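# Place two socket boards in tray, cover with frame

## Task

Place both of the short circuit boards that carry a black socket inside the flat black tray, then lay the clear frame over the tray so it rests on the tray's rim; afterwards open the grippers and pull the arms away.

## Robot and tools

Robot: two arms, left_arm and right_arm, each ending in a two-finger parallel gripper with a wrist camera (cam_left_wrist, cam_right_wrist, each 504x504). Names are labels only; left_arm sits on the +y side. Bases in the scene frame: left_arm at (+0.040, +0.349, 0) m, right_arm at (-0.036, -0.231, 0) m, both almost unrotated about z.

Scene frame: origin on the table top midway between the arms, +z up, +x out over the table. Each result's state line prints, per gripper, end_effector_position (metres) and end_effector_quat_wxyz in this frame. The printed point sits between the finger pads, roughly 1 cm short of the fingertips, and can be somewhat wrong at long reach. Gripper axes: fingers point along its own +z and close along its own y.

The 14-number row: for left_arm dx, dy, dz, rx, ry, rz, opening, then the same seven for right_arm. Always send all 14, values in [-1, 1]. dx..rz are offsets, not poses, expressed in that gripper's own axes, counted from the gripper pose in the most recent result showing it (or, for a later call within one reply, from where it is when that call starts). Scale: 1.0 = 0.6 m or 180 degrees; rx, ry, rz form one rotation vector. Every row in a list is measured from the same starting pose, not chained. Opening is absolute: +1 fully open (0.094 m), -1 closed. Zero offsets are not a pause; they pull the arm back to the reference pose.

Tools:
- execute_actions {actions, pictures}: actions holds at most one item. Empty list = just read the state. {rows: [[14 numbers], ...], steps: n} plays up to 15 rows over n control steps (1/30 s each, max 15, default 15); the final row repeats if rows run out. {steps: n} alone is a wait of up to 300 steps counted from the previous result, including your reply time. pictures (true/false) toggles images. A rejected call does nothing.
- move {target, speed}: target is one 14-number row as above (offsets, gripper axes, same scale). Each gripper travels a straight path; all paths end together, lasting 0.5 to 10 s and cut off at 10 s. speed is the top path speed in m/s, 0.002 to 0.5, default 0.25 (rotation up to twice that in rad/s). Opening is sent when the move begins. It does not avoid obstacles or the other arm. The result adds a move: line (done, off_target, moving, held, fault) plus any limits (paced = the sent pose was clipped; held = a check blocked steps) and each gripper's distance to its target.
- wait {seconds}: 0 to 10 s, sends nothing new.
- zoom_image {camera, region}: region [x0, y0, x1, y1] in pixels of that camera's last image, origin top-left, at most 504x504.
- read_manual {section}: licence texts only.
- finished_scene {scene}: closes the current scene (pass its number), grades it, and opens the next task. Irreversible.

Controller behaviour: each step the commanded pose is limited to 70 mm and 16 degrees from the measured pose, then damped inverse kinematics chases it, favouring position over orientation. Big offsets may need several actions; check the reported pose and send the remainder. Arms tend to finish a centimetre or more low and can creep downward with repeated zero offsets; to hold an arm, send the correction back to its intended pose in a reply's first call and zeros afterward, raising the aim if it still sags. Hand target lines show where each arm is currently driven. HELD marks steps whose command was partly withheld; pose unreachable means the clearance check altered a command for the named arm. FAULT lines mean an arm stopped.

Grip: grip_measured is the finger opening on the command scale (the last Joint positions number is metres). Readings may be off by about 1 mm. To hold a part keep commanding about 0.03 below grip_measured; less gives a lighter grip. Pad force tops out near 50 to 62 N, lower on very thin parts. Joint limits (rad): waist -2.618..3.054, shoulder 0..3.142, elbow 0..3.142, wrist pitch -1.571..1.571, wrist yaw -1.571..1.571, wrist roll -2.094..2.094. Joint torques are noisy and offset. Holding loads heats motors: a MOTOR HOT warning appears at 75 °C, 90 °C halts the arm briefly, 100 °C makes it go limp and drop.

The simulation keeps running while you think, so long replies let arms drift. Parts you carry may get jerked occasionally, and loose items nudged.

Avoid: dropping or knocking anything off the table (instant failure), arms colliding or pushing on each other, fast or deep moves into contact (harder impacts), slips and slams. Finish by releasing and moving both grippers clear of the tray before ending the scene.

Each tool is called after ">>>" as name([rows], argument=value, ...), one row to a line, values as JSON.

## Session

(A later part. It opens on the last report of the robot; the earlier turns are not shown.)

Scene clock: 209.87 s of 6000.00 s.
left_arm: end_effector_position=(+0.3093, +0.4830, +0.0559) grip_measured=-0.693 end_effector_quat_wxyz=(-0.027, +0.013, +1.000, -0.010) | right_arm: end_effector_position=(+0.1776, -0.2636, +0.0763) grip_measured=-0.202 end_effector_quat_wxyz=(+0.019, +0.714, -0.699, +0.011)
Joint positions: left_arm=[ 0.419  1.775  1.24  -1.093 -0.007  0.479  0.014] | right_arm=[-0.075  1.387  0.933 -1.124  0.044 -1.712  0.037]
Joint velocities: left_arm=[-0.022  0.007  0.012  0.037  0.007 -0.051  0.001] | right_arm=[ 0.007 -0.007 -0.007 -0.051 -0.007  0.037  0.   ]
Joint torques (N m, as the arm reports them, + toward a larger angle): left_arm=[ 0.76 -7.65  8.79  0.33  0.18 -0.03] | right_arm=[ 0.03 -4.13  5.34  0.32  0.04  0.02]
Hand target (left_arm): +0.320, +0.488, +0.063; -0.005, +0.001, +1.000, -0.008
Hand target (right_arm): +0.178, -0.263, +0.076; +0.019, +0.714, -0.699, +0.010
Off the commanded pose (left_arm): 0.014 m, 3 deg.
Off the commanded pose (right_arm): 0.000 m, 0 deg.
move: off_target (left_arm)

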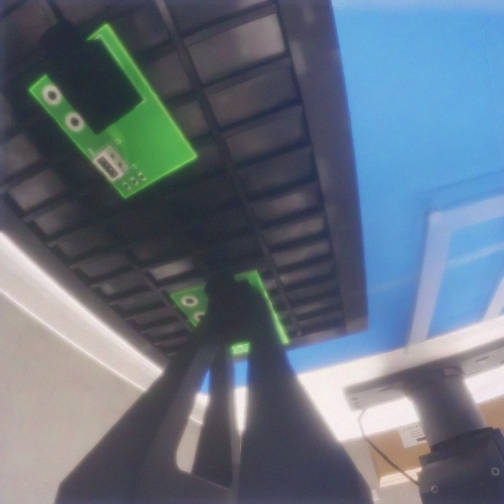

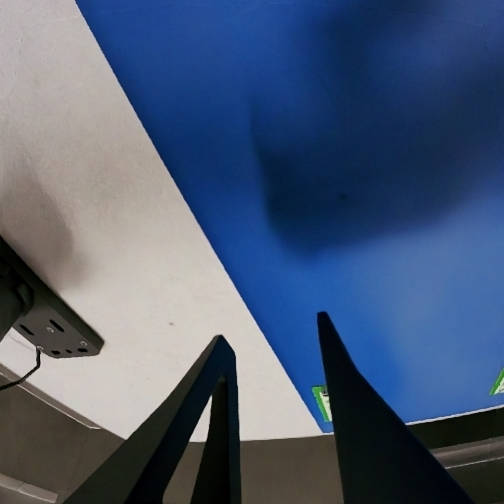

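>>> move(target=[-0.035,0.015,0.047,-0.005,-0.014,0,-0.73,0,0,0,0,0,0,-0.2], speed=0.04)

>>> move(target=[0,0,0.01,0,0,0,-0.73,0,0,0,0,0,0,-0.2], speed=0.02)

Scene clock: 213.90 s of 6000.00 s.
left_arm: end_effector_position=(+0.3265, +0.4914, +0.0271) grip_measured=-0.693 end_effector_quat_wxyz=(-0.012, +0.011, +1.000, -0.002) | right_arm: end_effector_position=(+0.1776, -0.2638, +0.0764) grip_measured=-0.202 end_effector_quat_wxyz=(+0.020, +0.714, -0.699, +0.011)
Joint positions: left_arm=[ 0.419  1.85   1.215 -0.96  -0.007  0.476  0.014] | right_arm=[-0.075  1.387  0.933 -1.124  0.045 -1.712  0.037]
Joint velocities: left_arm=[-0.017  0.007 -0.012 -0.022 -0.037  0.007 -0.   ] | right_arm=[-0.002 -0.002 -0.007 -0.037 -0.125  0.007 -0.   ]
Joint torques (N m, as the arm reports them, + toward a larger angle): left_arm=[-0.11 -8.26  5.19  0.43  0.06  0.02] | right_arm=[ 0.04 -4.15  5.33  0.33  0.03  0.02]
Hand target (left_arm): +0.329, +0.491, +0.026; -0.005, +0.013, +1.000, -0.002
Hand target (right_arm): +0.178, -0.264, +0.076; +0.019, +0.714, -0.699, +0.011
Off the commanded pose (left_arm): 0.003 m, 1 deg.
Off the commanded pose (right_arm): 0.000 m, 0 deg.
move: done

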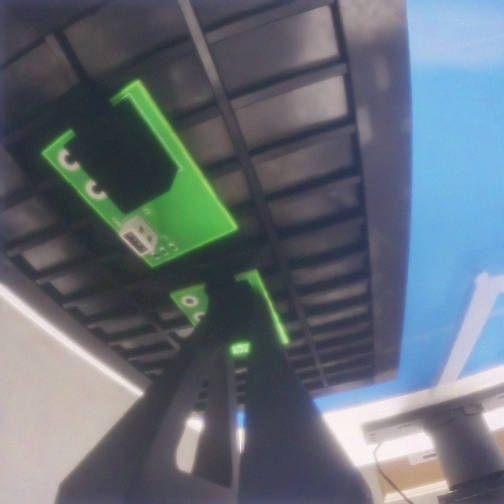

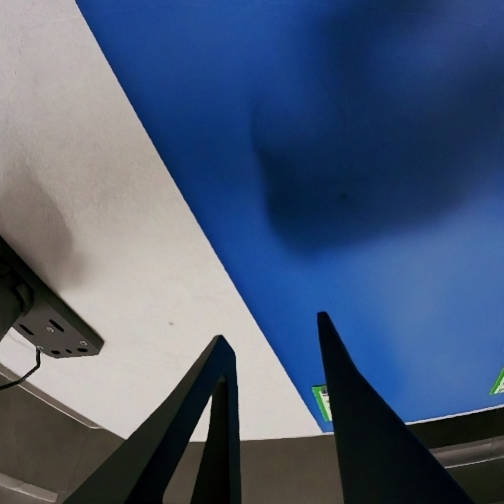

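Scene clock: 214.60 s of 6000.00 s.
left_arm: end_effector_position=(+0.3269, +0.4916, +0.0248) grip_measured=-0.693 end_effector_quat_wxyz=(-0.013, +0.011, +1.000, -0.003) | right_arm: end_effector_position=(+0.1776, -0.2640, +0.0764) grip_measured=-0.202 end_effector_quat_wxyz=(+0.020, +0.714, -0.699, +0.011)
Joint positions: left_arm=[ 0.419  1.857  1.215 -0.955 -0.007  0.476  0.014] | right_arm=[-0.075  1.387  0.933 -1.124  0.046 -1.712  0.037]
Joint velocities: left_arm=[-0.002 -0.007  0.012 -0.022  0.007 -0.007 -0.   ] | right_arm=[ 0.012 -0.002  0.002 -0.066  0.007 -0.037 -0.001]
Joint torques (N m, as the arm reports them, + toward a larger angle): left_arm=[ 0.   -8.22  4.37  0.45  0.    0.01] | right_arm=[ 0.03 -4.14  5.34  0.33  0.03  0.02]
Hand target (left_arm): +0.326, +0.491, +0.021; -0.012, +0.011, +1.000, -0.002
Hand target (right_arm): +0.178, -0.264, +0.076; +0.020, +0.714, -0.699, +0.011
Off the commanded pose (left_arm): 0.004 m, 0 deg.
Off the commanded pose (right_arm): 0.000 m, 0 deg.
move: done

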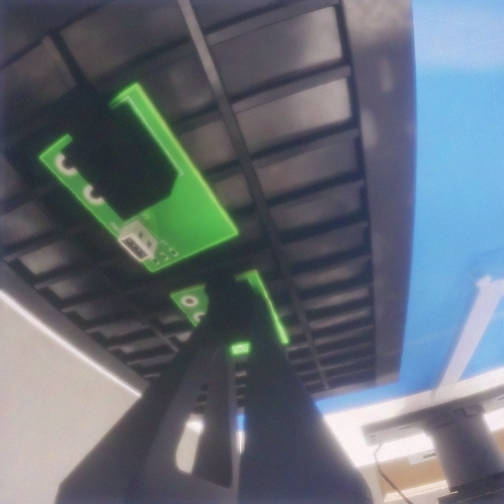

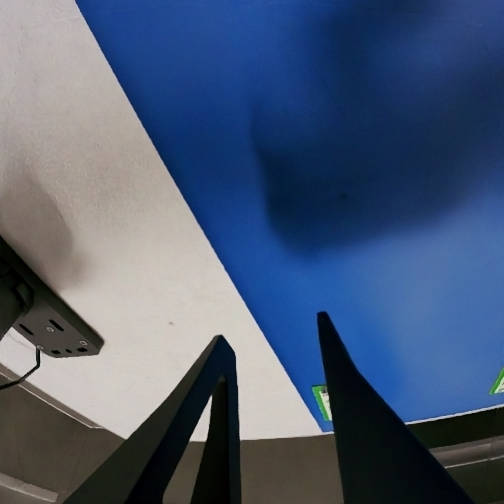

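Release, then go above the crossbar.

>>> move(target=[0,0,0,0,0,0,-0.3,0,0,0,0,0,0,-0.2])

>>> move(target=[0,0,-0.12,0,-0.015,0,-0.3,0,0,0,0,0,0,-0.2])

>>> move(target=[0.2,-0.26,0,0,0,-0.007,0,0,0,0,0,0,0,-0.2], speed=0.15)

Scene clock: 219.50 s of 6000.00 s.
left_arm: end_effector_position=(+0.3268, +0.4916, +0.0248) grip_measured=-0.302 end_effector_quat_wxyz=(-0.014, +0.011, +1.000, -0.003) | right_arm: end_effector_position=(+0.1776, -0.2641, +0.0764) grip_measured=-0.202 end_effector_quat_wxyz=(+0.020, +0.714, -0.699, +0.011)
Joint positions: left_arm=[ 0.419  1.857  1.215 -0.956 -0.007  0.476  0.033] | right_arm=[-0.075  1.387  0.933 -1.124  0.046 -1.712  0.037]
Joint velocities: left_arm=[-0.002 -0.017  0.002 -0.037  0.066  0.022 -0.   ] | right_arm=[ 0.002 -0.012  0.002  0.051 -0.022 -0.081 -0.001]
Joint torques (N m, as the arm reports them, + toward a larger angle): left_arm=[-0.1  -8.3   5.96  0.24  0.07  0.06] | right_arm=[ 0.06 -4.11  5.33  0.32  0.05  0.02]
Hand target (left_arm): +0.327, +0.492, +0.025; -0.013, +0.011, +1.000, -0.003
Hand target (right_arm): +0.178, -0.264, +0.076; +0.020, +0.714, -0.699, +0.011
Off the commanded pose (left_arm): 0.000 m, 0 deg.
Off the commanded pose (right_arm): 0.000 m, 0 deg.
After step 90, 1.20 s passed at rest.
move: done

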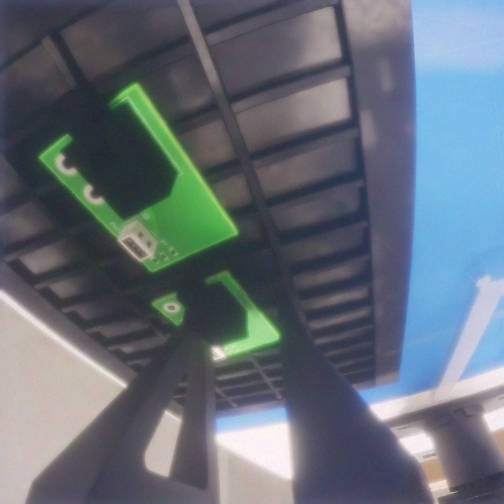

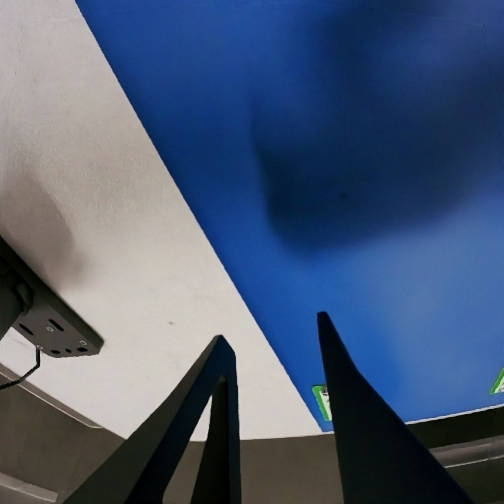

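Scene clock: 220.57 s of 6000.00 s.
left_arm: end_effector_position=(+0.3247, +0.4898, +0.0879) grip_measured=-0.302 end_effector_quat_wxyz=(-0.004, +0.012, +1.000, -0.001) | right_arm: end_effector_position=(+0.1775, -0.2643, +0.0764) grip_measured=-0.202 end_effector_quat_wxyz=(+0.021, +0.714, -0.699, +0.012)
Joint positions: left_arm=[ 0.419  1.764  1.359 -1.174 -0.003  0.477  0.033] | right_arm=[-0.075  1.387  0.933 -1.124  0.047 -1.712  0.037]
Joint velocities: left_arm=[-0.002 -0.007 -0.007  0.007  0.037 -0.037  0.   ] | right_arm=[-0.007 -0.002 -0.032  0.022 -0.007 -0.066  0.001]
Joint torques (N m, as the arm reports them, + toward a larger angle): left_arm=[ 0.97 -8.73  8.27  0.23  0.18  0.14] | right_arm=[ 0.03 -4.17  5.34  0.33  0.03  0.03]
Hand target (left_arm): +0.328, +0.492, +0.097; +0.010, +0.011, +1.000, -0.003
Hand target (right_arm): +0.178, -0.264, +0.076; +0.021, +0.714, -0.699, +0.011
Off the commanded pose (left_arm): 0.010 m, 2 deg.
Off the commanded pose (right_arm): 0.000 m, 0 deg.
move: done

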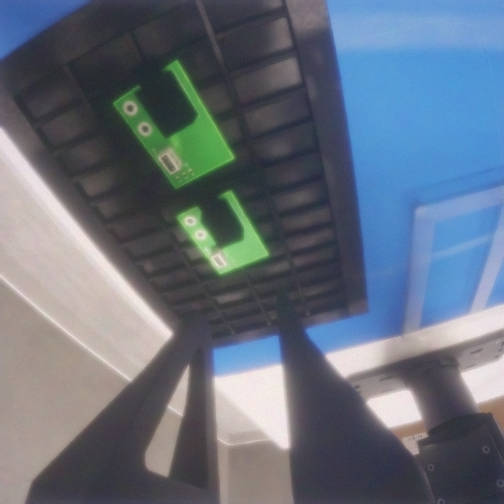

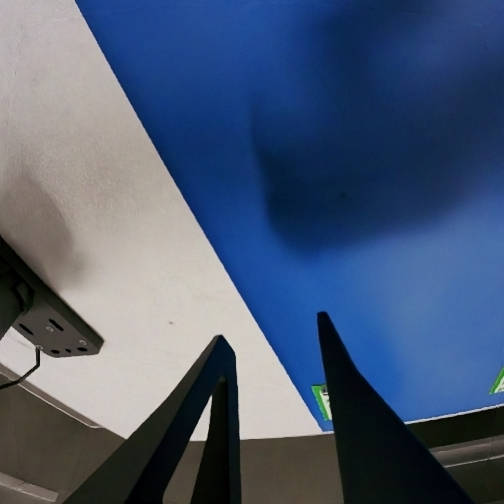

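Scene clock: 222.50 s of 6000.00 s.
left_arm: end_effector_position=(+0.2046, +0.3384, +0.0885) grip_measured=-0.002 end_effector_quat_wxyz=(-0.006, +0.002, +1.000, +0.001) | right_arm: end_effector_position=(+0.1775, -0.2645, +0.0764) grip_measured=-0.202 end_effector_quat_wxyz=(+0.021, +0.714, -0.699, +0.012)
Joint positions: left_arm=[-0.11   1.17   0.832 -1.245 -0.002 -0.071  0.047] | right_arm=[-0.075  1.387  0.933 -1.124  0.048 -1.712  0.037]
Joint velocities: left_arm=[ 0.007 -0.017  0.017  0.051  0.037 -0.022 -0.001] | right_arm=[-0.007 -0.007 -0.007 -0.007 -0.037  0.022  0.001]
Joint torques (N m, as the arm reports them, + toward a larger angle): left_arm=[-1.12 -4.3   5.96  0.23  0.02 -0.02] | right_arm=[ 0.05 -4.14  5.33  0.33  0.04  0.03]
Hand target (left_arm): +0.202, +0.336, +0.090; -0.002, +0.001, +1.000, +0.000
Hand target (right_arm): +0.178, -0.264, +0.076; +0.021, +0.714, -0.699, +0.012
Off the commanded pose (left_arm): 0.004 m, 0 deg.
Off the commanded pose (right_arm): 0.000 m, 0 deg.
move: done

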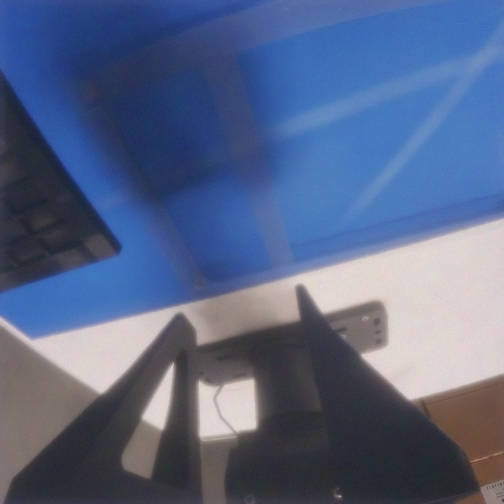

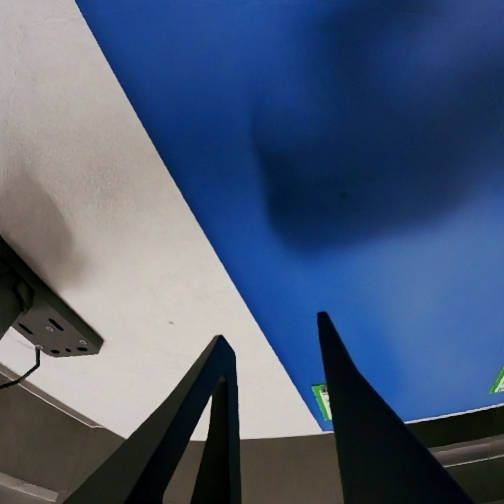

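>>> move(target=[-0.04,-0.045,0.065,0,-0.008,0,0,0,0,0,0,0,0,-0.2], speed=0.06)

Scene clock: 226.43 s of 6000.00 s.
left_arm: end_effector_position=(+0.2218, +0.3137, +0.0517) grip_measured=-0.002 end_effector_quat_wxyz=(-0.007, +0.006, +1.000, +0.002) | right_arm: end_effector_position=(+0.1775, -0.2646, +0.0764) grip_measured=-0.202 end_effector_quat_wxyz=(+0.022, +0.714, -0.699, +0.012)
Joint positions: left_arm=[-0.236  1.29   0.76  -1.054 -0.002 -0.19   0.047] | right_arm=[-0.075  1.387  0.933 -1.124  0.049 -1.712  0.037]
Joint velocities: left_arm=[-0.007 -0.027 -0.002 -0.022  0.037 -0.022  0.001] | right_arm=[ 0.012 -0.002  0.012  0.037  0.037 -0.051 -0.   ]
Joint torques (N m, as the arm reports them, + toward a larger angle): left_arm=[-0.97 -3.14  5.44  0.75  0.04 -0.14] | right_arm=[ 0.06 -4.14  5.37  0.33  0.05  0.01]
Hand target (left_arm): +0.228, +0.311, +0.050; +0.007, +0.002, +1.000, +0.001
Hand target (right_arm): +0.178, -0.264, +0.076; +0.021, +0.714, -0.699, +0.012
Off the commanded pose (left_arm): 0.007 m, 2 deg.
Off the commanded pose (right_arm): 0.000 m, 0 deg.
move: done

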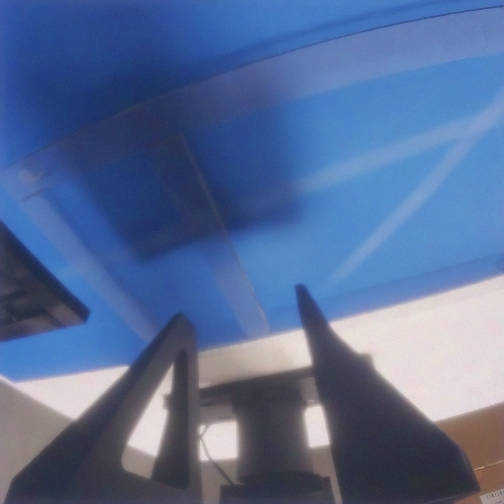

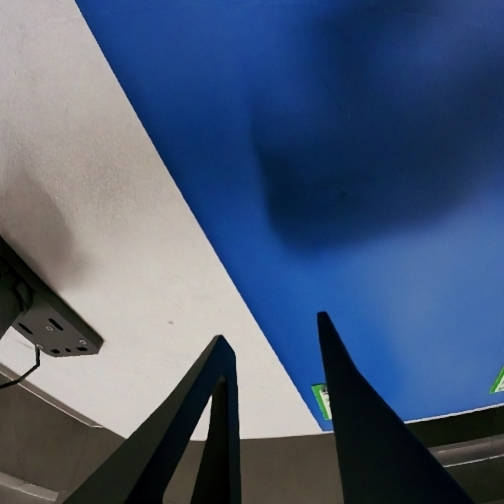

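>>> move(target=[-0.005,0.012,0.05,0,-0.008,0,0,0,0,0,0,0,0,-0.2], speed=0.03)

Scene clock: 229.73 s of 6000.00 s.
left_arm: end_effector_position=(+0.2228, +0.3146, +0.0424) grip_measured=-0.002 end_effector_quat_wxyz=(+0.013, +0.016, +1.000, -0.012) | right_arm: end_effector_position=(+0.1775, -0.2647, +0.0764) grip_measured=-0.202 end_effector_quat_wxyz=(+0.022, +0.714, -0.699, +0.012)
Joint positions: left_arm=[-0.21   1.259  0.7   -0.981  0.019 -0.143  0.047] | right_arm=[-0.075  1.387  0.933 -1.124  0.05  -1.712  0.037]
Joint velocities: left_arm=[ 0.032 -0.012  0.002  0.051 -0.022  0.037 -0.001] | right_arm=[-0.002 -0.007  0.002  0.007 -0.081 -0.007 -0.   ]
Joint torques (N m, as the arm reports them, + toward a larger angle): left_arm=[ 0.58  0.39  1.85  1.2  -0.24 -0.11] | right_arm=[ 0.03 -4.14  5.33  0.33  0.04  0.02]
Hand target (left_arm): +0.222, +0.321, +0.024; +0.006, +0.006, +1.000, +0.002
Hand target (right_arm): +0.178, -0.265, +0.076; +0.021, +0.714, -0.699, +0.012
Off the commanded pose (left_arm): 0.022 m, 2 deg.
Off the commanded pose (right_arm): 0.000 m, 0 deg.
move: off_target (left_arm)

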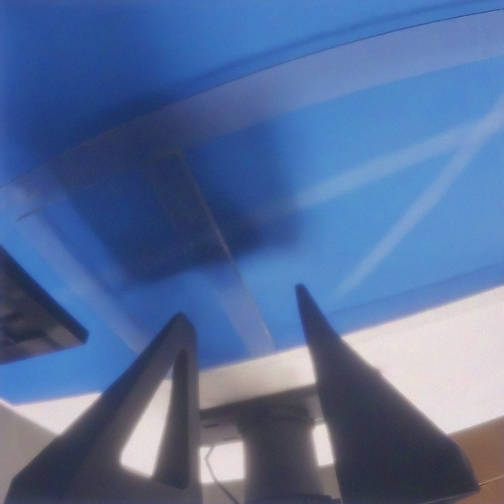

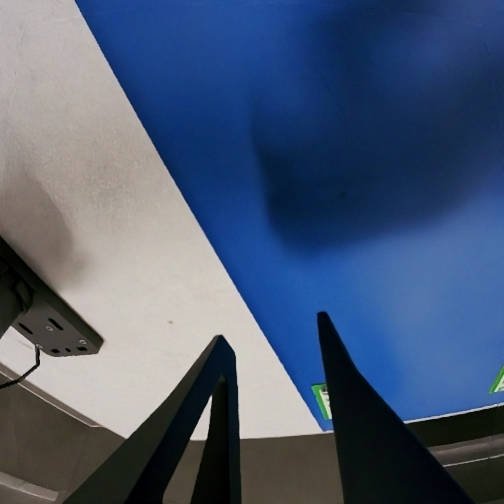

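>>> move(target=[0,0,-0.05,0,0,0,0,0,0,0,0,0,0,-0.2], speed=0.05)

>>> move(target=[0,-0.32,0,0,0,0.5,1,0,0,0,0,0,0,-0.2])

>>> move(target=[-0.03,0,0.05,0,0,0,1,0,0,0,0,0,0,-0.2], speed=0.05)

>>> zoom_image(camera="cam_left_wrist", region=[60,200,460,504])

Scene clock: 236.10 s of 6000.00 s.
left_arm: end_effector_position=(+0.2142, +0.3160, +0.0620) grip_measured=-0.002 end_effector_quat_wxyz=(-0.007, +0.017, +1.000, -0.009) | right_arm: end_effector_position=(+0.1775, -0.2649, +0.0764) grip_measured=-0.202 end_effector_quat_wxyz=(+0.022, +0.714, -0.699, +0.013)
Joint positions: left_arm=[-0.21   1.241  0.769 -1.109  0.02  -0.142  0.047] | right_arm=[-0.075  1.387  0.933 -1.124  0.051 -1.712  0.037]
Joint velocities: left_arm=[ 0.007 -0.002 -0.002 -0.081 -0.051 -0.051  0.   ] | right_arm=[ 0.007  0.012 -0.022  0.037  0.051 -0.081  0.   ]
Joint torques (N m, as the arm reports them, + toward a larger angle): left_arm=[ 0.27 -4.67  8.72  0.15 -0.01  0.08] | right_arm=[ 0.03 -4.16  5.34  0.33  0.04  0.02]
Hand target (left_arm): +0.222, +0.316, +0.072; +0.013, +0.016, +1.000, -0.012
Hand target (right_arm): +0.177, -0.265, +0.076; +0.022, +0.714, -0.699, +0.013
Off the commanded pose (left_arm): 0.013 m, 2 deg.
Off the commanded pose (right_arm): 0.000 m, 0 deg.
After step 90, 2.27 s passed at rest.
move: off_target (left_arm)

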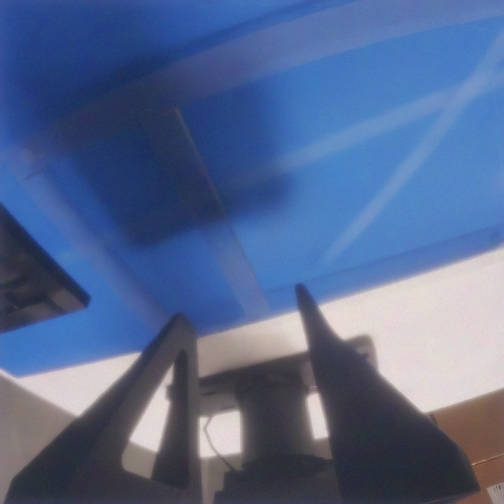

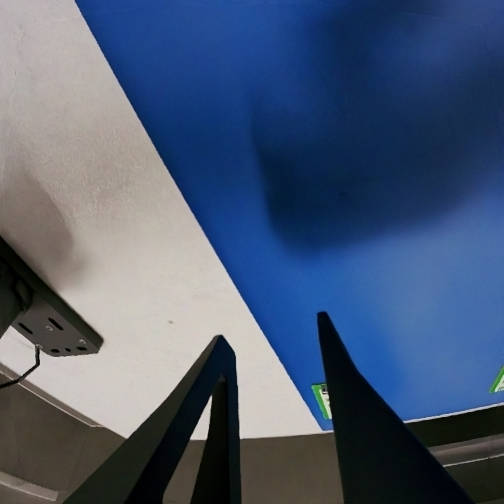

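Scene clock: 239.77 s of 6000.00 s.
left_arm: end_effector_position=(+0.2034, +0.1334, +0.0606) grip_measured=+0.999 end_effector_quat_wxyz=(-0.013, +0.710, +0.704, -0.008) | right_arm: end_effector_position=(+0.1774, -0.2651, +0.0764) grip_measured=-0.202 end_effector_quat_wxyz=(+0.023, +0.714, -0.699, +0.013)
Joint positions: left_arm=[-0.95   1.63   1.095 -1.06   0.019  0.666  0.094] | right_arm=[-0.075  1.387  0.933 -1.124  0.052 -1.712  0.037]
Joint velocities: left_arm=[-0.012 -0.012 -0.002  0.022  0.066 -0.066  0.001] | right_arm=[ 0.007 -0.002 -0.017  0.022 -0.007  0.007 -0.   ]
Joint torques (N m, as the arm reports them, + toward a larger angle): left_arm=[-0.6  -6.21  8.71  0.36  0.04  0.14] | right_arm=[ 0.04 -4.12  5.34  0.34  0.04  0.01]
Hand target (left_arm): +0.208, +0.123, +0.067; +0.005, +0.719, +0.695, -0.010
Hand target (right_arm): +0.177, -0.265, +0.076; +0.022, +0.714, -0.699, +0.013
Off the commanded pose (left_arm): 0.011 m, 2 deg.
Off the commanded pose (right_arm): 0.000 m, 0 deg.
move: off_target (left_arm)

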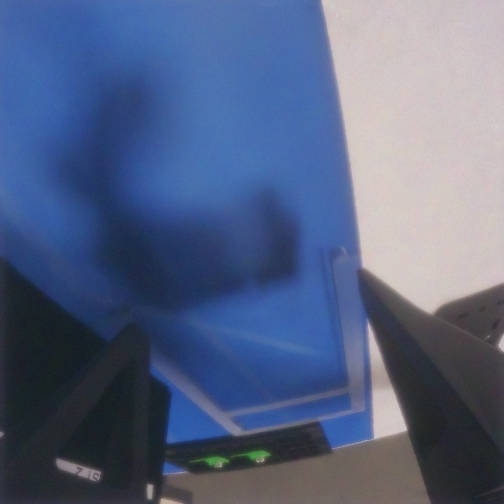

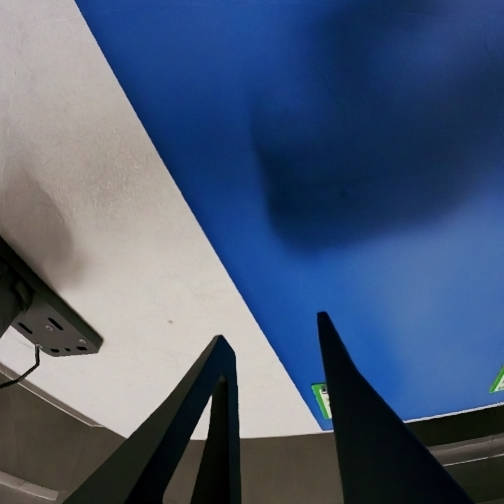

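Scene clock: 240.87 s of 6000.00 s.
left_arm: end_effector_position=(+0.2039, +0.1186, +0.0317) grip_measured=+0.999 end_effector_quat_wxyz=(-0.018, +0.711, +0.703, -0.007) | right_arm: end_effector_position=(+0.1774, -0.2652, +0.0764) grip_measured=-0.202 end_effector_quat_wxyz=(+0.023, +0.714, -0.699, +0.013)
Joint positions: left_arm=[-0.98   1.722  1.075 -0.958  0.019  0.635  0.094] | right_arm=[-0.075  1.387  0.933 -1.124  0.052 -1.712  0.037]
Joint velocities: left_arm=[-0.012 -0.007 -0.007 -0.022 -0.022  0.037 -0.   ] | right_arm=[ 0.002 -0.002 -0.007 -0.066 -0.007  0.007  0.001]
Joint torques (N m, as the arm reports them, + toward a larger angle): left_arm=[-1.05 -7.05  5.19  0.46  0.07 -0.05] | right_arm=[ 0.05 -4.11  5.35  0.34  0.04  0.02]
Hand target (left_arm): +0.202, +0.115, +0.030; -0.013, +0.711, +0.703, -0.008
Hand target (right_arm): +0.177, -0.265, +0.076; +0.023, +0.714, -0.699, +0.013
Off the commanded pose (left_arm): 0.004 m, 1 deg.
Off the commanded pose (right_arm): 0.000 m, 0 deg.
move: done

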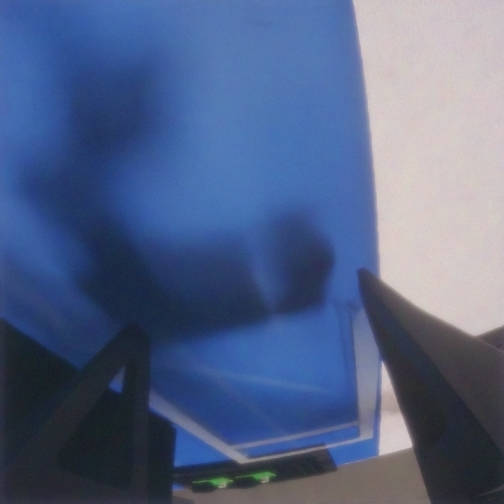

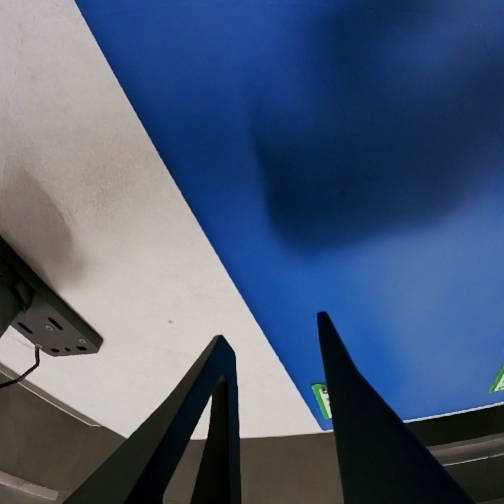

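Region (60, 200, 460, 504) of cam_left_wrist's 504x504 image, scaled by 1.260, with more detail than that image has; it fills the top 383 rows of this view, and the rest is white.

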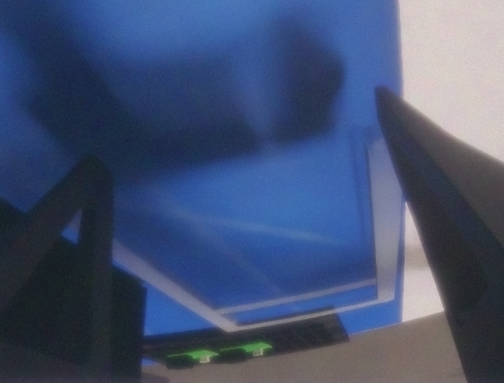

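>>> move(target=[0.33,0.02,-0.09,0,0,-0.5,0,0,0,0,0,0,0,-0.2])

>>> move(target=[0,0,0.04,0,-0.13,0,0,0,0,0,0,0,0,-0.2], speed=0.1)

Scene clock: 249.80 s of 6000.00 s.
left_arm: end_effector_position=(+0.2172, +0.3144, +0.0814) grip_measured=+0.002 end_effector_quat_wxyz=(-0.033, +0.017, +0.999, +0.007) | right_arm: end_effector_position=(+0.1774, -0.2653, +0.0764) grip_measured=-0.202 end_effector_quat_wxyz=(+0.023, +0.714, -0.699, +0.013)
Joint positions: left_arm=[-0.238  1.298  0.884 -1.224 -0.002 -0.17   0.047] | right_arm=[-0.075  1.387  0.933 -1.124  0.053 -1.712  0.037]
Joint velocities: left_arm=[ 0.012  0.002 -0.002 -0.022 -0.051 -0.081  0.   ] | right_arm=[-0.007 -0.002  0.002  0.051  0.007 -0.051 -0.   ]
Joint torques (N m, as the arm reports them, + toward a larger angle): left_arm=[ 0.89 -5.41  7.16  0.02 -0.07 -0.07] | right_arm=[ 0.04 -4.13  5.35  0.34  0.03  0.02]
Hand target (left_arm): +0.219, +0.317, +0.087; -0.021, +0.005, +1.000, +0.009
Hand target (right_arm): +0.177, -0.265, +0.076; +0.023, +0.714, -0.699, +0.013
Off the commanded pose (left_arm): 0.007 m, 2 deg.
Off the commanded pose (right_arm): 0.000 m, 0 deg.
After step 90, 2.37 s passed at rest.
move: done

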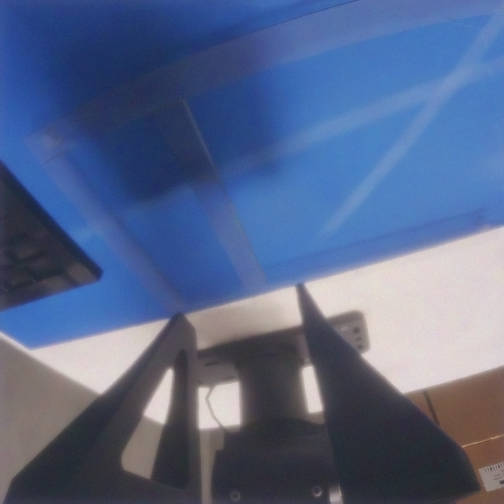

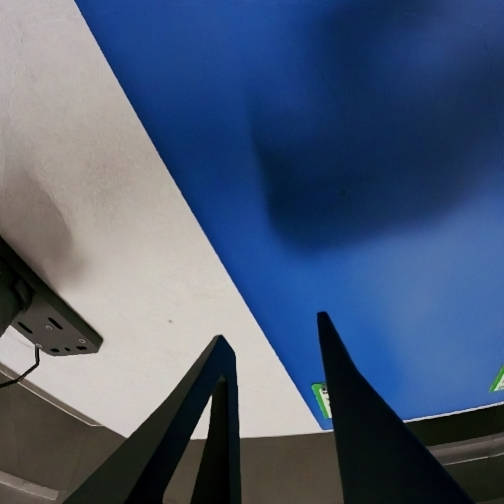

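Scene clock: 252.33 s of 6000.00 s.
left_arm: end_effector_position=(+0.2099, +0.3157, +0.0549) grip_measured=+0.002 end_effector_quat_wxyz=(+0.151, +0.018, +0.988, +0.004) | right_arm: end_effector_position=(+0.1774, -0.2655, +0.0764) grip_measured=-0.202 end_effector_quat_wxyz=(+0.023, +0.714, -0.699, +0.014)
Joint positions: left_arm=[-0.328  0.875  0.52  -0.925 -0.09  -0.244  0.047] | right_arm=[-0.075  1.387  0.933 -1.124  0.054 -1.712  0.037]
Joint velocities: left_arm=[-0.002 -0.007 -0.002 -0.022  0.051 -0.037 -0.001] | right_arm=[-0.002  0.002 -0.012  0.007  0.022 -0.095 -0.001]
Joint torques (N m, as the arm reports them, + toward a larger angle): left_arm=[-0.73 -2.53  6.45  1.06 -0.09 -0.12] | right_arm=[ 0.05 -4.14  5.33  0.33  0.04  0.03]
Hand target (left_arm): +0.215, +0.314, +0.058; +0.171, +0.016, +0.985, +0.003
Hand target (right_arm): +0.177, -0.265, +0.076; +0.023, +0.714, -0.699, +0.013
Off the commanded pose (left_arm): 0.006 m, 2 deg.
Off the commanded pose (right_arm): 0.000 m, 0 deg.
move: done

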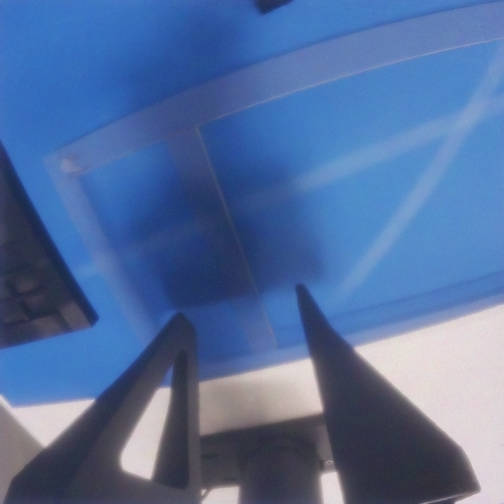

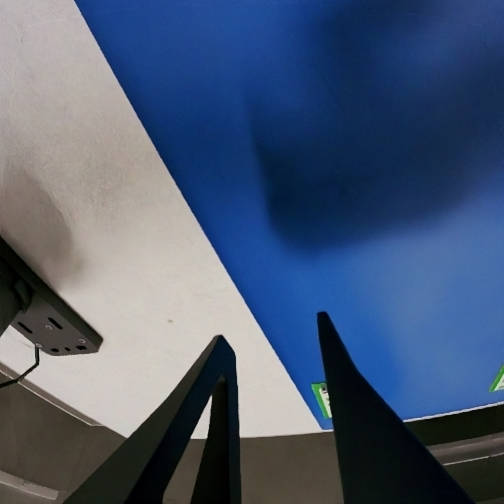

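>>> move(target=[0,0,0.066,0,-0.02,-0.015,0,0,0,0,0,0,0,-0.2], speed=0.03)

Scene clock: 255.97 s of 6000.00 s.
left_arm: end_effector_position=(+0.2178, +0.3139, +0.0176) grip_measured=+0.002 end_effector_quat_wxyz=(+0.175, +0.003, +0.985, -0.003) | right_arm: end_effector_position=(+0.1774, -0.2656, +0.0764) grip_measured=-0.202 end_effector_quat_wxyz=(+0.024, +0.714, -0.699, +0.014)
Joint positions: left_arm=[-0.328  0.906  0.363 -0.689 -0.093 -0.272  0.047] | right_arm=[-0.075  1.387  0.933 -1.124  0.055 -1.712  0.037]
Joint velocities: left_arm=[ 0.012 -0.007  0.002  0.022 -0.007 -0.007 -0.   ] | right_arm=[ 0.002  0.002 -0.002 -0.037  0.007 -0.007 -0.   ]
Joint torques (N m, as the arm reports them, + toward a larger angle): left_arm=[ 0.23 -0.45  6.19  1.2  -0.14 -0.17] | right_arm=[ 0.06 -4.13  5.36  0.33  0.05  0.02]
Hand target (left_arm): +0.222, +0.315, +0.017; +0.182, -0.005, +0.983, +0.000
Hand target (right_arm): +0.177, -0.265, +0.076; +0.023, +0.714, -0.699, +0.014
Off the commanded pose (left_arm): 0.004 m, 1 deg.
Off the commanded pose (right_arm): 0.000 m, 0 deg.
move: done

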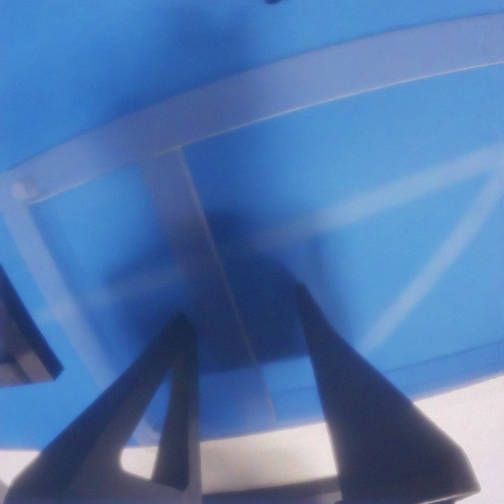

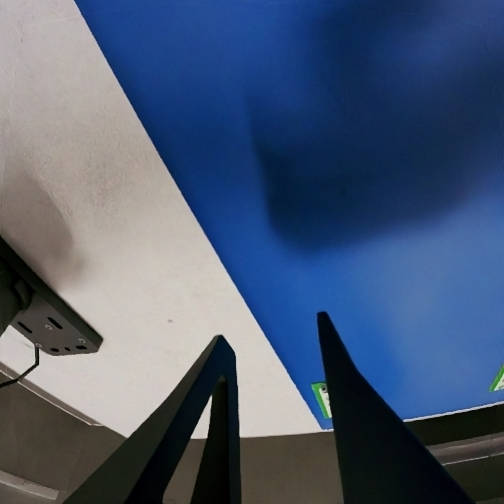

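>>> move(target=[0,0.02,0.006,0,-0.008,0,0,0,0,0,0,0,0,-0.2], speed=0.02)

>>> move(target=[0,0,0,0,0,0,-0.72,0,0,0,0,0,0,-0.2])

Scene clock: 259.07 s of 6000.00 s.
left_arm: end_effector_position=(+0.2179, +0.3216, +0.0159) grip_measured=+0.002 end_effector_quat_wxyz=(+0.178, +0.003, +0.984, -0.009) | right_arm: end_effector_position=(+0.1774, -0.2657, +0.0765) grip_measured=-0.202 end_effector_quat_wxyz=(+0.024, +0.714, -0.699, +0.014)
Joint positions: left_arm=[-0.253  0.882  0.345 -0.679 -0.058 -0.202  0.047] | right_arm=[-0.075  1.387  0.933 -1.124  0.055 -1.712  0.037]
Joint velocities: left_arm=[ 0.002  0.002  0.002 -0.066  0.066  0.066  0.   ] | right_arm=[ 0.007 -0.017  0.002  0.022 -0.081 -0.066 -0.002]
Joint torques (N m, as the arm reports them, + toward a larger angle): left_arm=[ 1.11 -1.85  5.21  1.12 -0.03  0.18] | right_arm=[ 0.06 -4.11  5.36  0.33  0.05  0.03]
Hand target (left_arm): +0.219, +0.326, +0.014; +0.186, +0.003, +0.982, -0.003
Hand target (right_arm): +0.177, -0.266, +0.076; +0.024, +0.714, -0.699, +0.014
Off the commanded pose (left_arm): 0.005 m, 1 deg.
Off the commanded pose (right_arm): 0.000 m, 0 deg.
move: done

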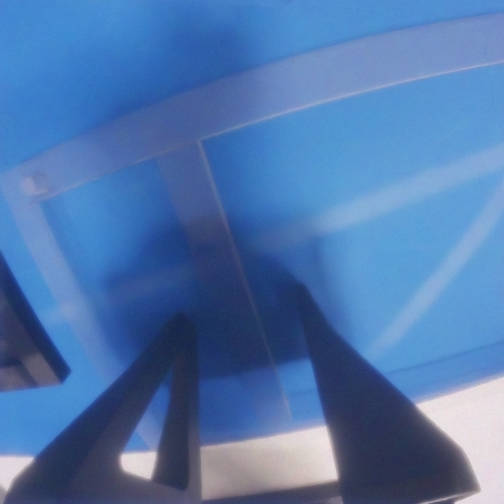

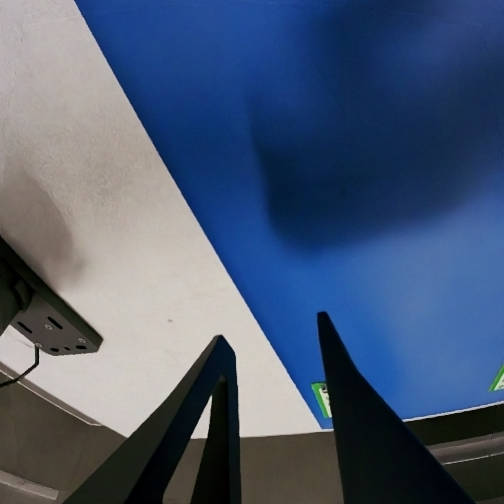

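Scene clock: 259.57 s of 6000.00 s.
left_arm: end_effector_position=(+0.2181, +0.3226, +0.0159) grip_measured=-0.710 end_effector_quat_wxyz=(+0.179, +0.003, +0.984, -0.006) | right_arm: end_effector_position=(+0.1774, -0.2659, +0.0765) grip_measured=-0.202 end_effector_quat_wxyz=(+0.024, +0.714, -0.699, +0.014)
Joint positions: left_arm=[-0.253  0.882  0.345 -0.679 -0.064 -0.201  0.014] | right_arm=[-0.075  1.387  0.933 -1.124  0.056 -1.712  0.037]
Joint velocities: left_arm=[ 0.002  0.012 -0.012  0.022  0.007  0.037 -0.001] | right_arm=[-0.017 -0.007  0.017 -0.037 -0.037  0.022  0.001]
Joint torques (N m, as the arm reports them, + toward a larger angle): left_arm=[ 0.16 -0.85  6.73  0.95  0.05  0.01] | right_arm=[ 0.04 -4.13  5.34  0.33  0.05  0.01]
Hand target (left_arm): +0.218, +0.322, +0.016; +0.179, +0.003, +0.984, -0.009
Hand target (right_arm): +0.177, -0.266, +0.076; +0.024, +0.714, -0.699, +0.014
Off the commanded pose (left_arm): 0.001 m, 0 deg.
Off the commanded pose (right_arm): 0.000 m, 0 deg.
move: done

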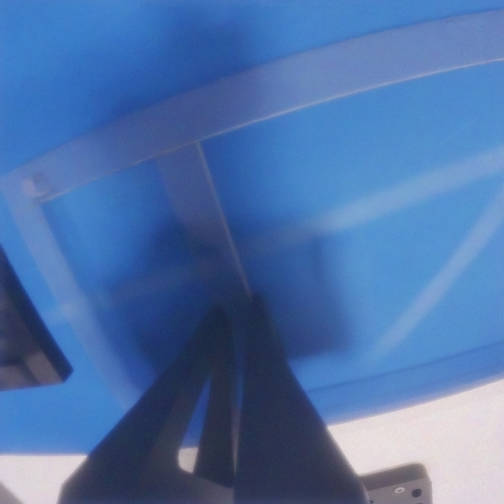

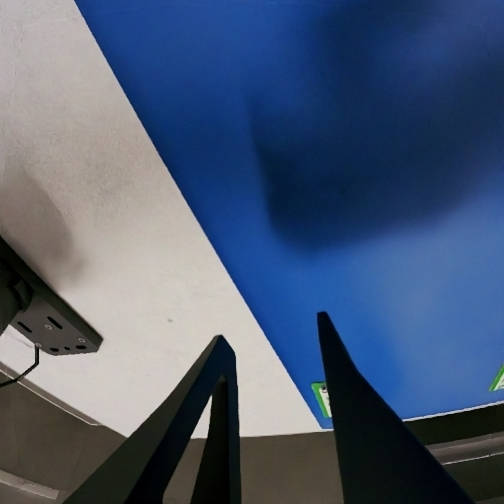

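>>> move(target=[-0.04,0,-0.108,0,-0.012,0,-0.76,0,0,0,0,0,0,-0.2], speed=0.05)

>>> move(target=[-0.01,0.36,-0.01,0,-0.01,0,-0.76,0,0,0,0,0,0,-0.2], speed=0.12)

Scene clock: 265.27 s of 6000.00 s.
left_arm: end_effector_position=(+0.2085, +0.3248, +0.0704) grip_measured=-0.727 end_effector_quat_wxyz=(+0.170, +0.003, +0.985, -0.004) | right_arm: end_effector_position=(+0.1773, -0.2660, +0.0765) grip_measured=-0.202 end_effector_quat_wxyz=(+0.025, +0.714, -0.699, +0.015)
Joint positions: left_arm=[-0.253  0.798  0.546 -0.983 -0.064 -0.201  0.013] | right_arm=[-0.075  1.387  0.933 -1.124  0.057 -1.712  0.037]
Joint velocities: left_arm=[-0.037  0.012 -0.002 -0.095 -0.022 -0.007  0.   ] | right_arm=[-0.002  0.002 -0.002  0.007 -0.007  0.051  0.   ]
Joint torques (N m, as the arm reports them, + toward a larger angle): left_arm=[ 0.   -2.2   9.93  1.   -0.13  0.04] | right_arm=[ 0.04 -4.13  5.37  0.33  0.04  0.02]
Hand target (left_arm): +0.217, +0.324, +0.085; +0.197, +0.002, +0.980, -0.006
Hand target (right_arm): +0.177, -0.266, +0.076; +0.024, +0.714, -0.699, +0.014
Off the commanded pose (left_arm): 0.017 m, 3 deg.
Off the commanded pose (right_arm): 0.000 m, 0 deg.
After step 90, 0.80 s passed at rest.
move: off_target (left_arm)

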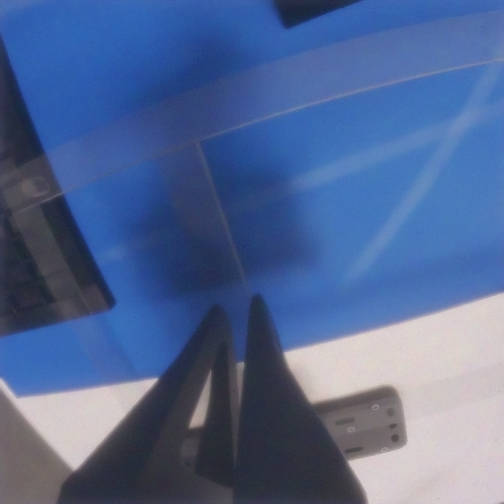

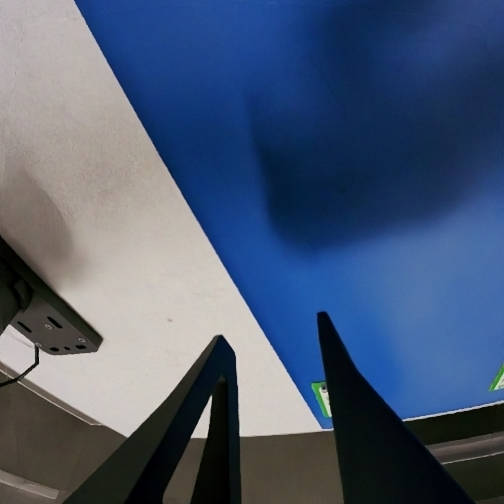

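Scene clock: 267.57 s of 6000.00 s.
left_arm: end_effector_position=(+0.2042, +0.5326, +0.0639) grip_measured=-0.727 end_effector_quat_wxyz=(+0.159, -0.002, +0.987, -0.016) | right_arm: end_effector_position=(+0.1773, -0.2661, +0.0765) grip_measured=-0.202 end_effector_quat_wxyz=(+0.025, +0.714, -0.699, +0.015)
Joint positions: left_arm=[ 1.012  1.368  0.828 -0.893  0.291  1.022  0.013] | right_arm=[-0.075  1.387  0.933 -1.124  0.058 -1.712  0.037]
Joint velocities: left_arm=[-0.012 -0.002 -0.002 -0.037  0.022  0.007 -0.001] | right_arm=[-0.012 -0.017 -0.002  0.007  0.037  0.007 -0.   ]
Joint torques (N m, as the arm reports them, + toward a larger angle): left_arm=[ 0.78 -4.3   9.11  0.68  0.49  0.1 ] | right_arm=[ 0.03 -4.17  5.35  0.33  0.04  0.02]
Hand target (left_arm): +0.212, +0.541, +0.074; +0.181, +0.003, +0.983, -0.006
Hand target (right_arm): +0.177, -0.266, +0.076; +0.025, +0.714, -0.699, +0.015
Off the commanded pose (left_arm): 0.018 m, 3 deg.
Off the commanded pose (right_arm): 0.000 m, 0 deg.
move: off_target (left_arm)

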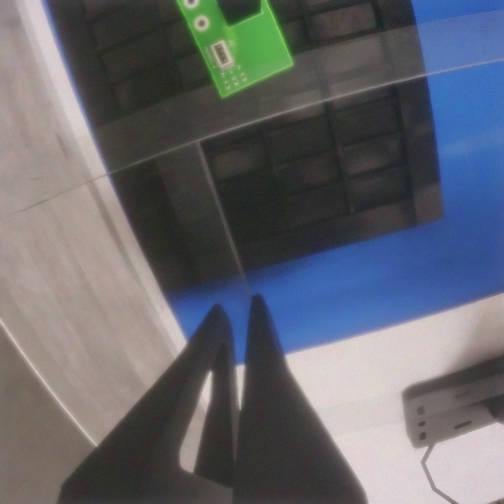

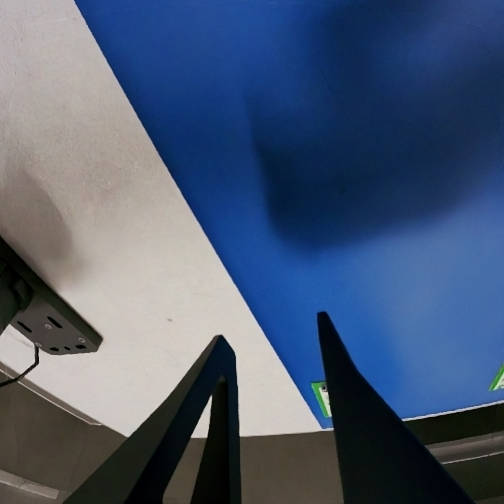

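>>> move(target=[-0.04,-0.02,-0.015,-0.172,-0.021,-0.47,-0.76,0,0,0,0,0,0,-0.2], speed=0.2)

>>> move(target=[0.045,-0.09,-0.03,0,0,0,-0.76,0,0,0,0,0,0,-0.2], speed=0.08)

Scene clock: 275.83 s of 6000.00 s.
left_arm: end_effector_position=(+0.2183, +0.5151, +0.0718) grip_measured=-0.725 end_effector_quat_wxyz=(-0.117, +0.695, -0.700, -0.115) | right_arm: end_effector_position=(+0.1773, -0.2663, +0.0765) grip_measured=-0.202 end_effector_quat_wxyz=(+0.025, +0.714, -0.699, +0.015)
Joint positions: left_arm=[ 0.507  1.308  0.811 -0.896 -0.279 -0.998  0.013] | right_arm=[-0.075  1.387  0.933 -1.124  0.059 -1.712  0.037]
Joint velocities: left_arm=[-0.012 -0.002 -0.002  0.066 -0.051 -0.007  0.   ] | right_arm=[-0.012  0.002 -0.022 -0.095 -0.081  0.022 -0.   ]
Joint torques (N m, as the arm reports them, + toward a larger angle): left_arm=[-0.91 -3.64  9.53  0.6  -0.39 -0.11] | right_arm=[ 0.04 -4.11  5.35  0.33  0.05  0.02]
Hand target (left_arm): +0.225, +0.521, +0.082; -0.133, +0.697, -0.694, -0.123
Hand target (right_arm): +0.177, -0.266, +0.076; +0.025, +0.714, -0.699, +0.015
Off the commanded pose (left_arm): 0.012 m, 2 deg.
Off the commanded pose (right_arm): 0.000 m, 0 deg.
After step 90, 0.77 s passed at rest.
move: off_target (left_arm)

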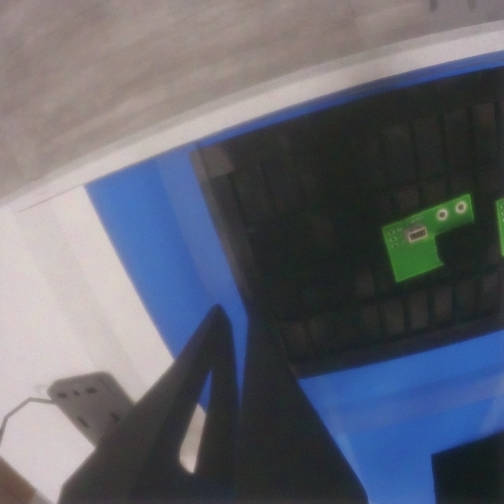

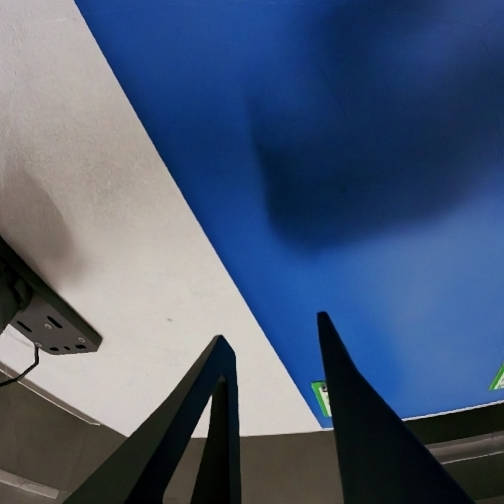

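Scene clock: 277.07 s of 6000.00 s.
left_arm: end_effector_position=(+0.2658, +0.4786, +0.0713) grip_measured=-0.725 end_effector_quat_wxyz=(-0.102, +0.694, -0.705, -0.108) | right_arm: end_effector_position=(+0.1773, -0.2663, +0.0765) grip_measured=-0.202 end_effector_quat_wxyz=(+0.025, +0.714, -0.699, +0.015)
Joint positions: left_arm=[ 0.288  1.46   0.941 -0.962 -0.284 -1.219  0.013] | right_arm=[-0.075  1.387  0.933 -1.124  0.059 -1.712  0.037]
Joint velocities: left_arm=[-0.012  0.002 -0.007 -0.037  0.022 -0.037  0.   ] | right_arm=[ 0.012  0.002  0.002 -0.022  0.066  0.066  0.   ]
Joint torques (N m, as the arm reports them, + toward a larger angle): left_arm=[-0.8  -5.15  9.15  0.4  -0.39 -0.15] | right_arm=[ 0.07 -4.14  5.38  0.33  0.04  0.02]
Hand target (left_arm): +0.272, +0.483, +0.080; -0.118, +0.695, -0.700, -0.115
Hand target (right_arm): +0.177, -0.266, +0.076; +0.025, +0.714, -0.699, +0.015
Off the commanded pose (left_arm): 0.012 m, 2 deg.
Off the commanded pose (right_arm): 0.000 m, 0 deg.
move: off_target (left_arm)

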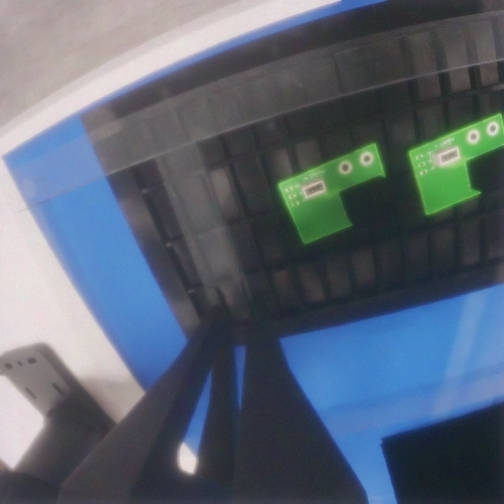

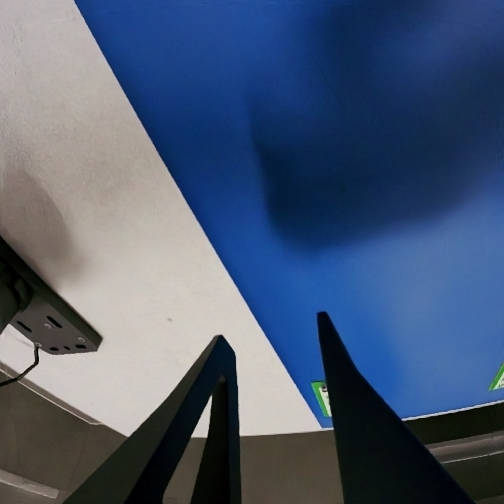

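>>> move(target=[-0.004,-0.015,0.053,0.009,-0.026,-0.008,-0.76,0,0,0,0,0,0,-0.2], speed=0.04)

Scene clock: 285.17 s of 6000.00 s.
left_arm: end_effector_position=(+0.2716, +0.4876, +0.0403) grip_measured=-0.725 end_effector_quat_wxyz=(-0.127, +0.698, -0.695, -0.117) | right_arm: end_effector_position=(+0.1773, -0.2665, +0.0765) grip_measured=-0.202 end_effector_quat_wxyz=(+0.026, +0.714, -0.699, +0.015)
Joint positions: left_arm=[ 0.288  1.508  0.841 -0.776 -0.324 -1.23   0.013] | right_arm=[-0.075  1.387  0.933 -1.124  0.06  -1.712  0.037]
Joint velocities: left_arm=[ 0.007 -0.002 -0.007 -0.022  0.037 -0.037  0.   ] | right_arm=[-0.017  0.012 -0.007 -0.007  0.037  0.022 -0.001]
Joint torques (N m, as the arm reports them, + toward a larger angle): left_arm=[-1.24 -5.3   5.76  0.76 -0.31 -0.07] | right_arm=[ 0.03 -4.11  5.37  0.33  0.05  0.02]
Hand target (left_arm): +0.275, +0.490, +0.042; -0.141, +0.696, -0.693, -0.125
Hand target (right_arm): +0.177, -0.266, +0.076; +0.025, +0.714, -0.699, +0.015
Off the commanded pose (left_arm): 0.004 m, 2 deg.
Off the commanded pose (right_arm): 0.000 m, 0 deg.
After step 90, 3.50 s passed at rest.
move: done

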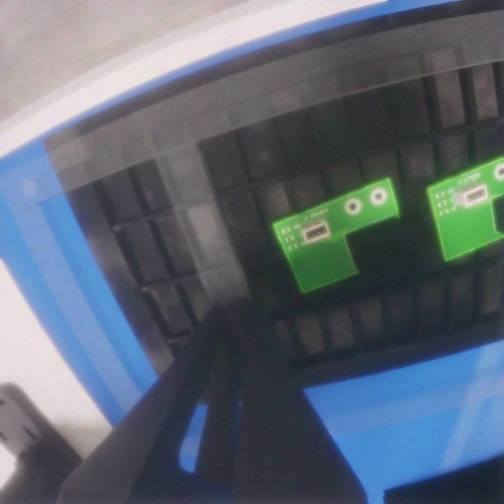

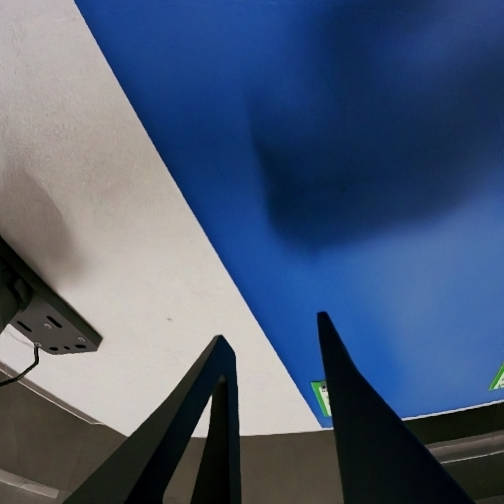

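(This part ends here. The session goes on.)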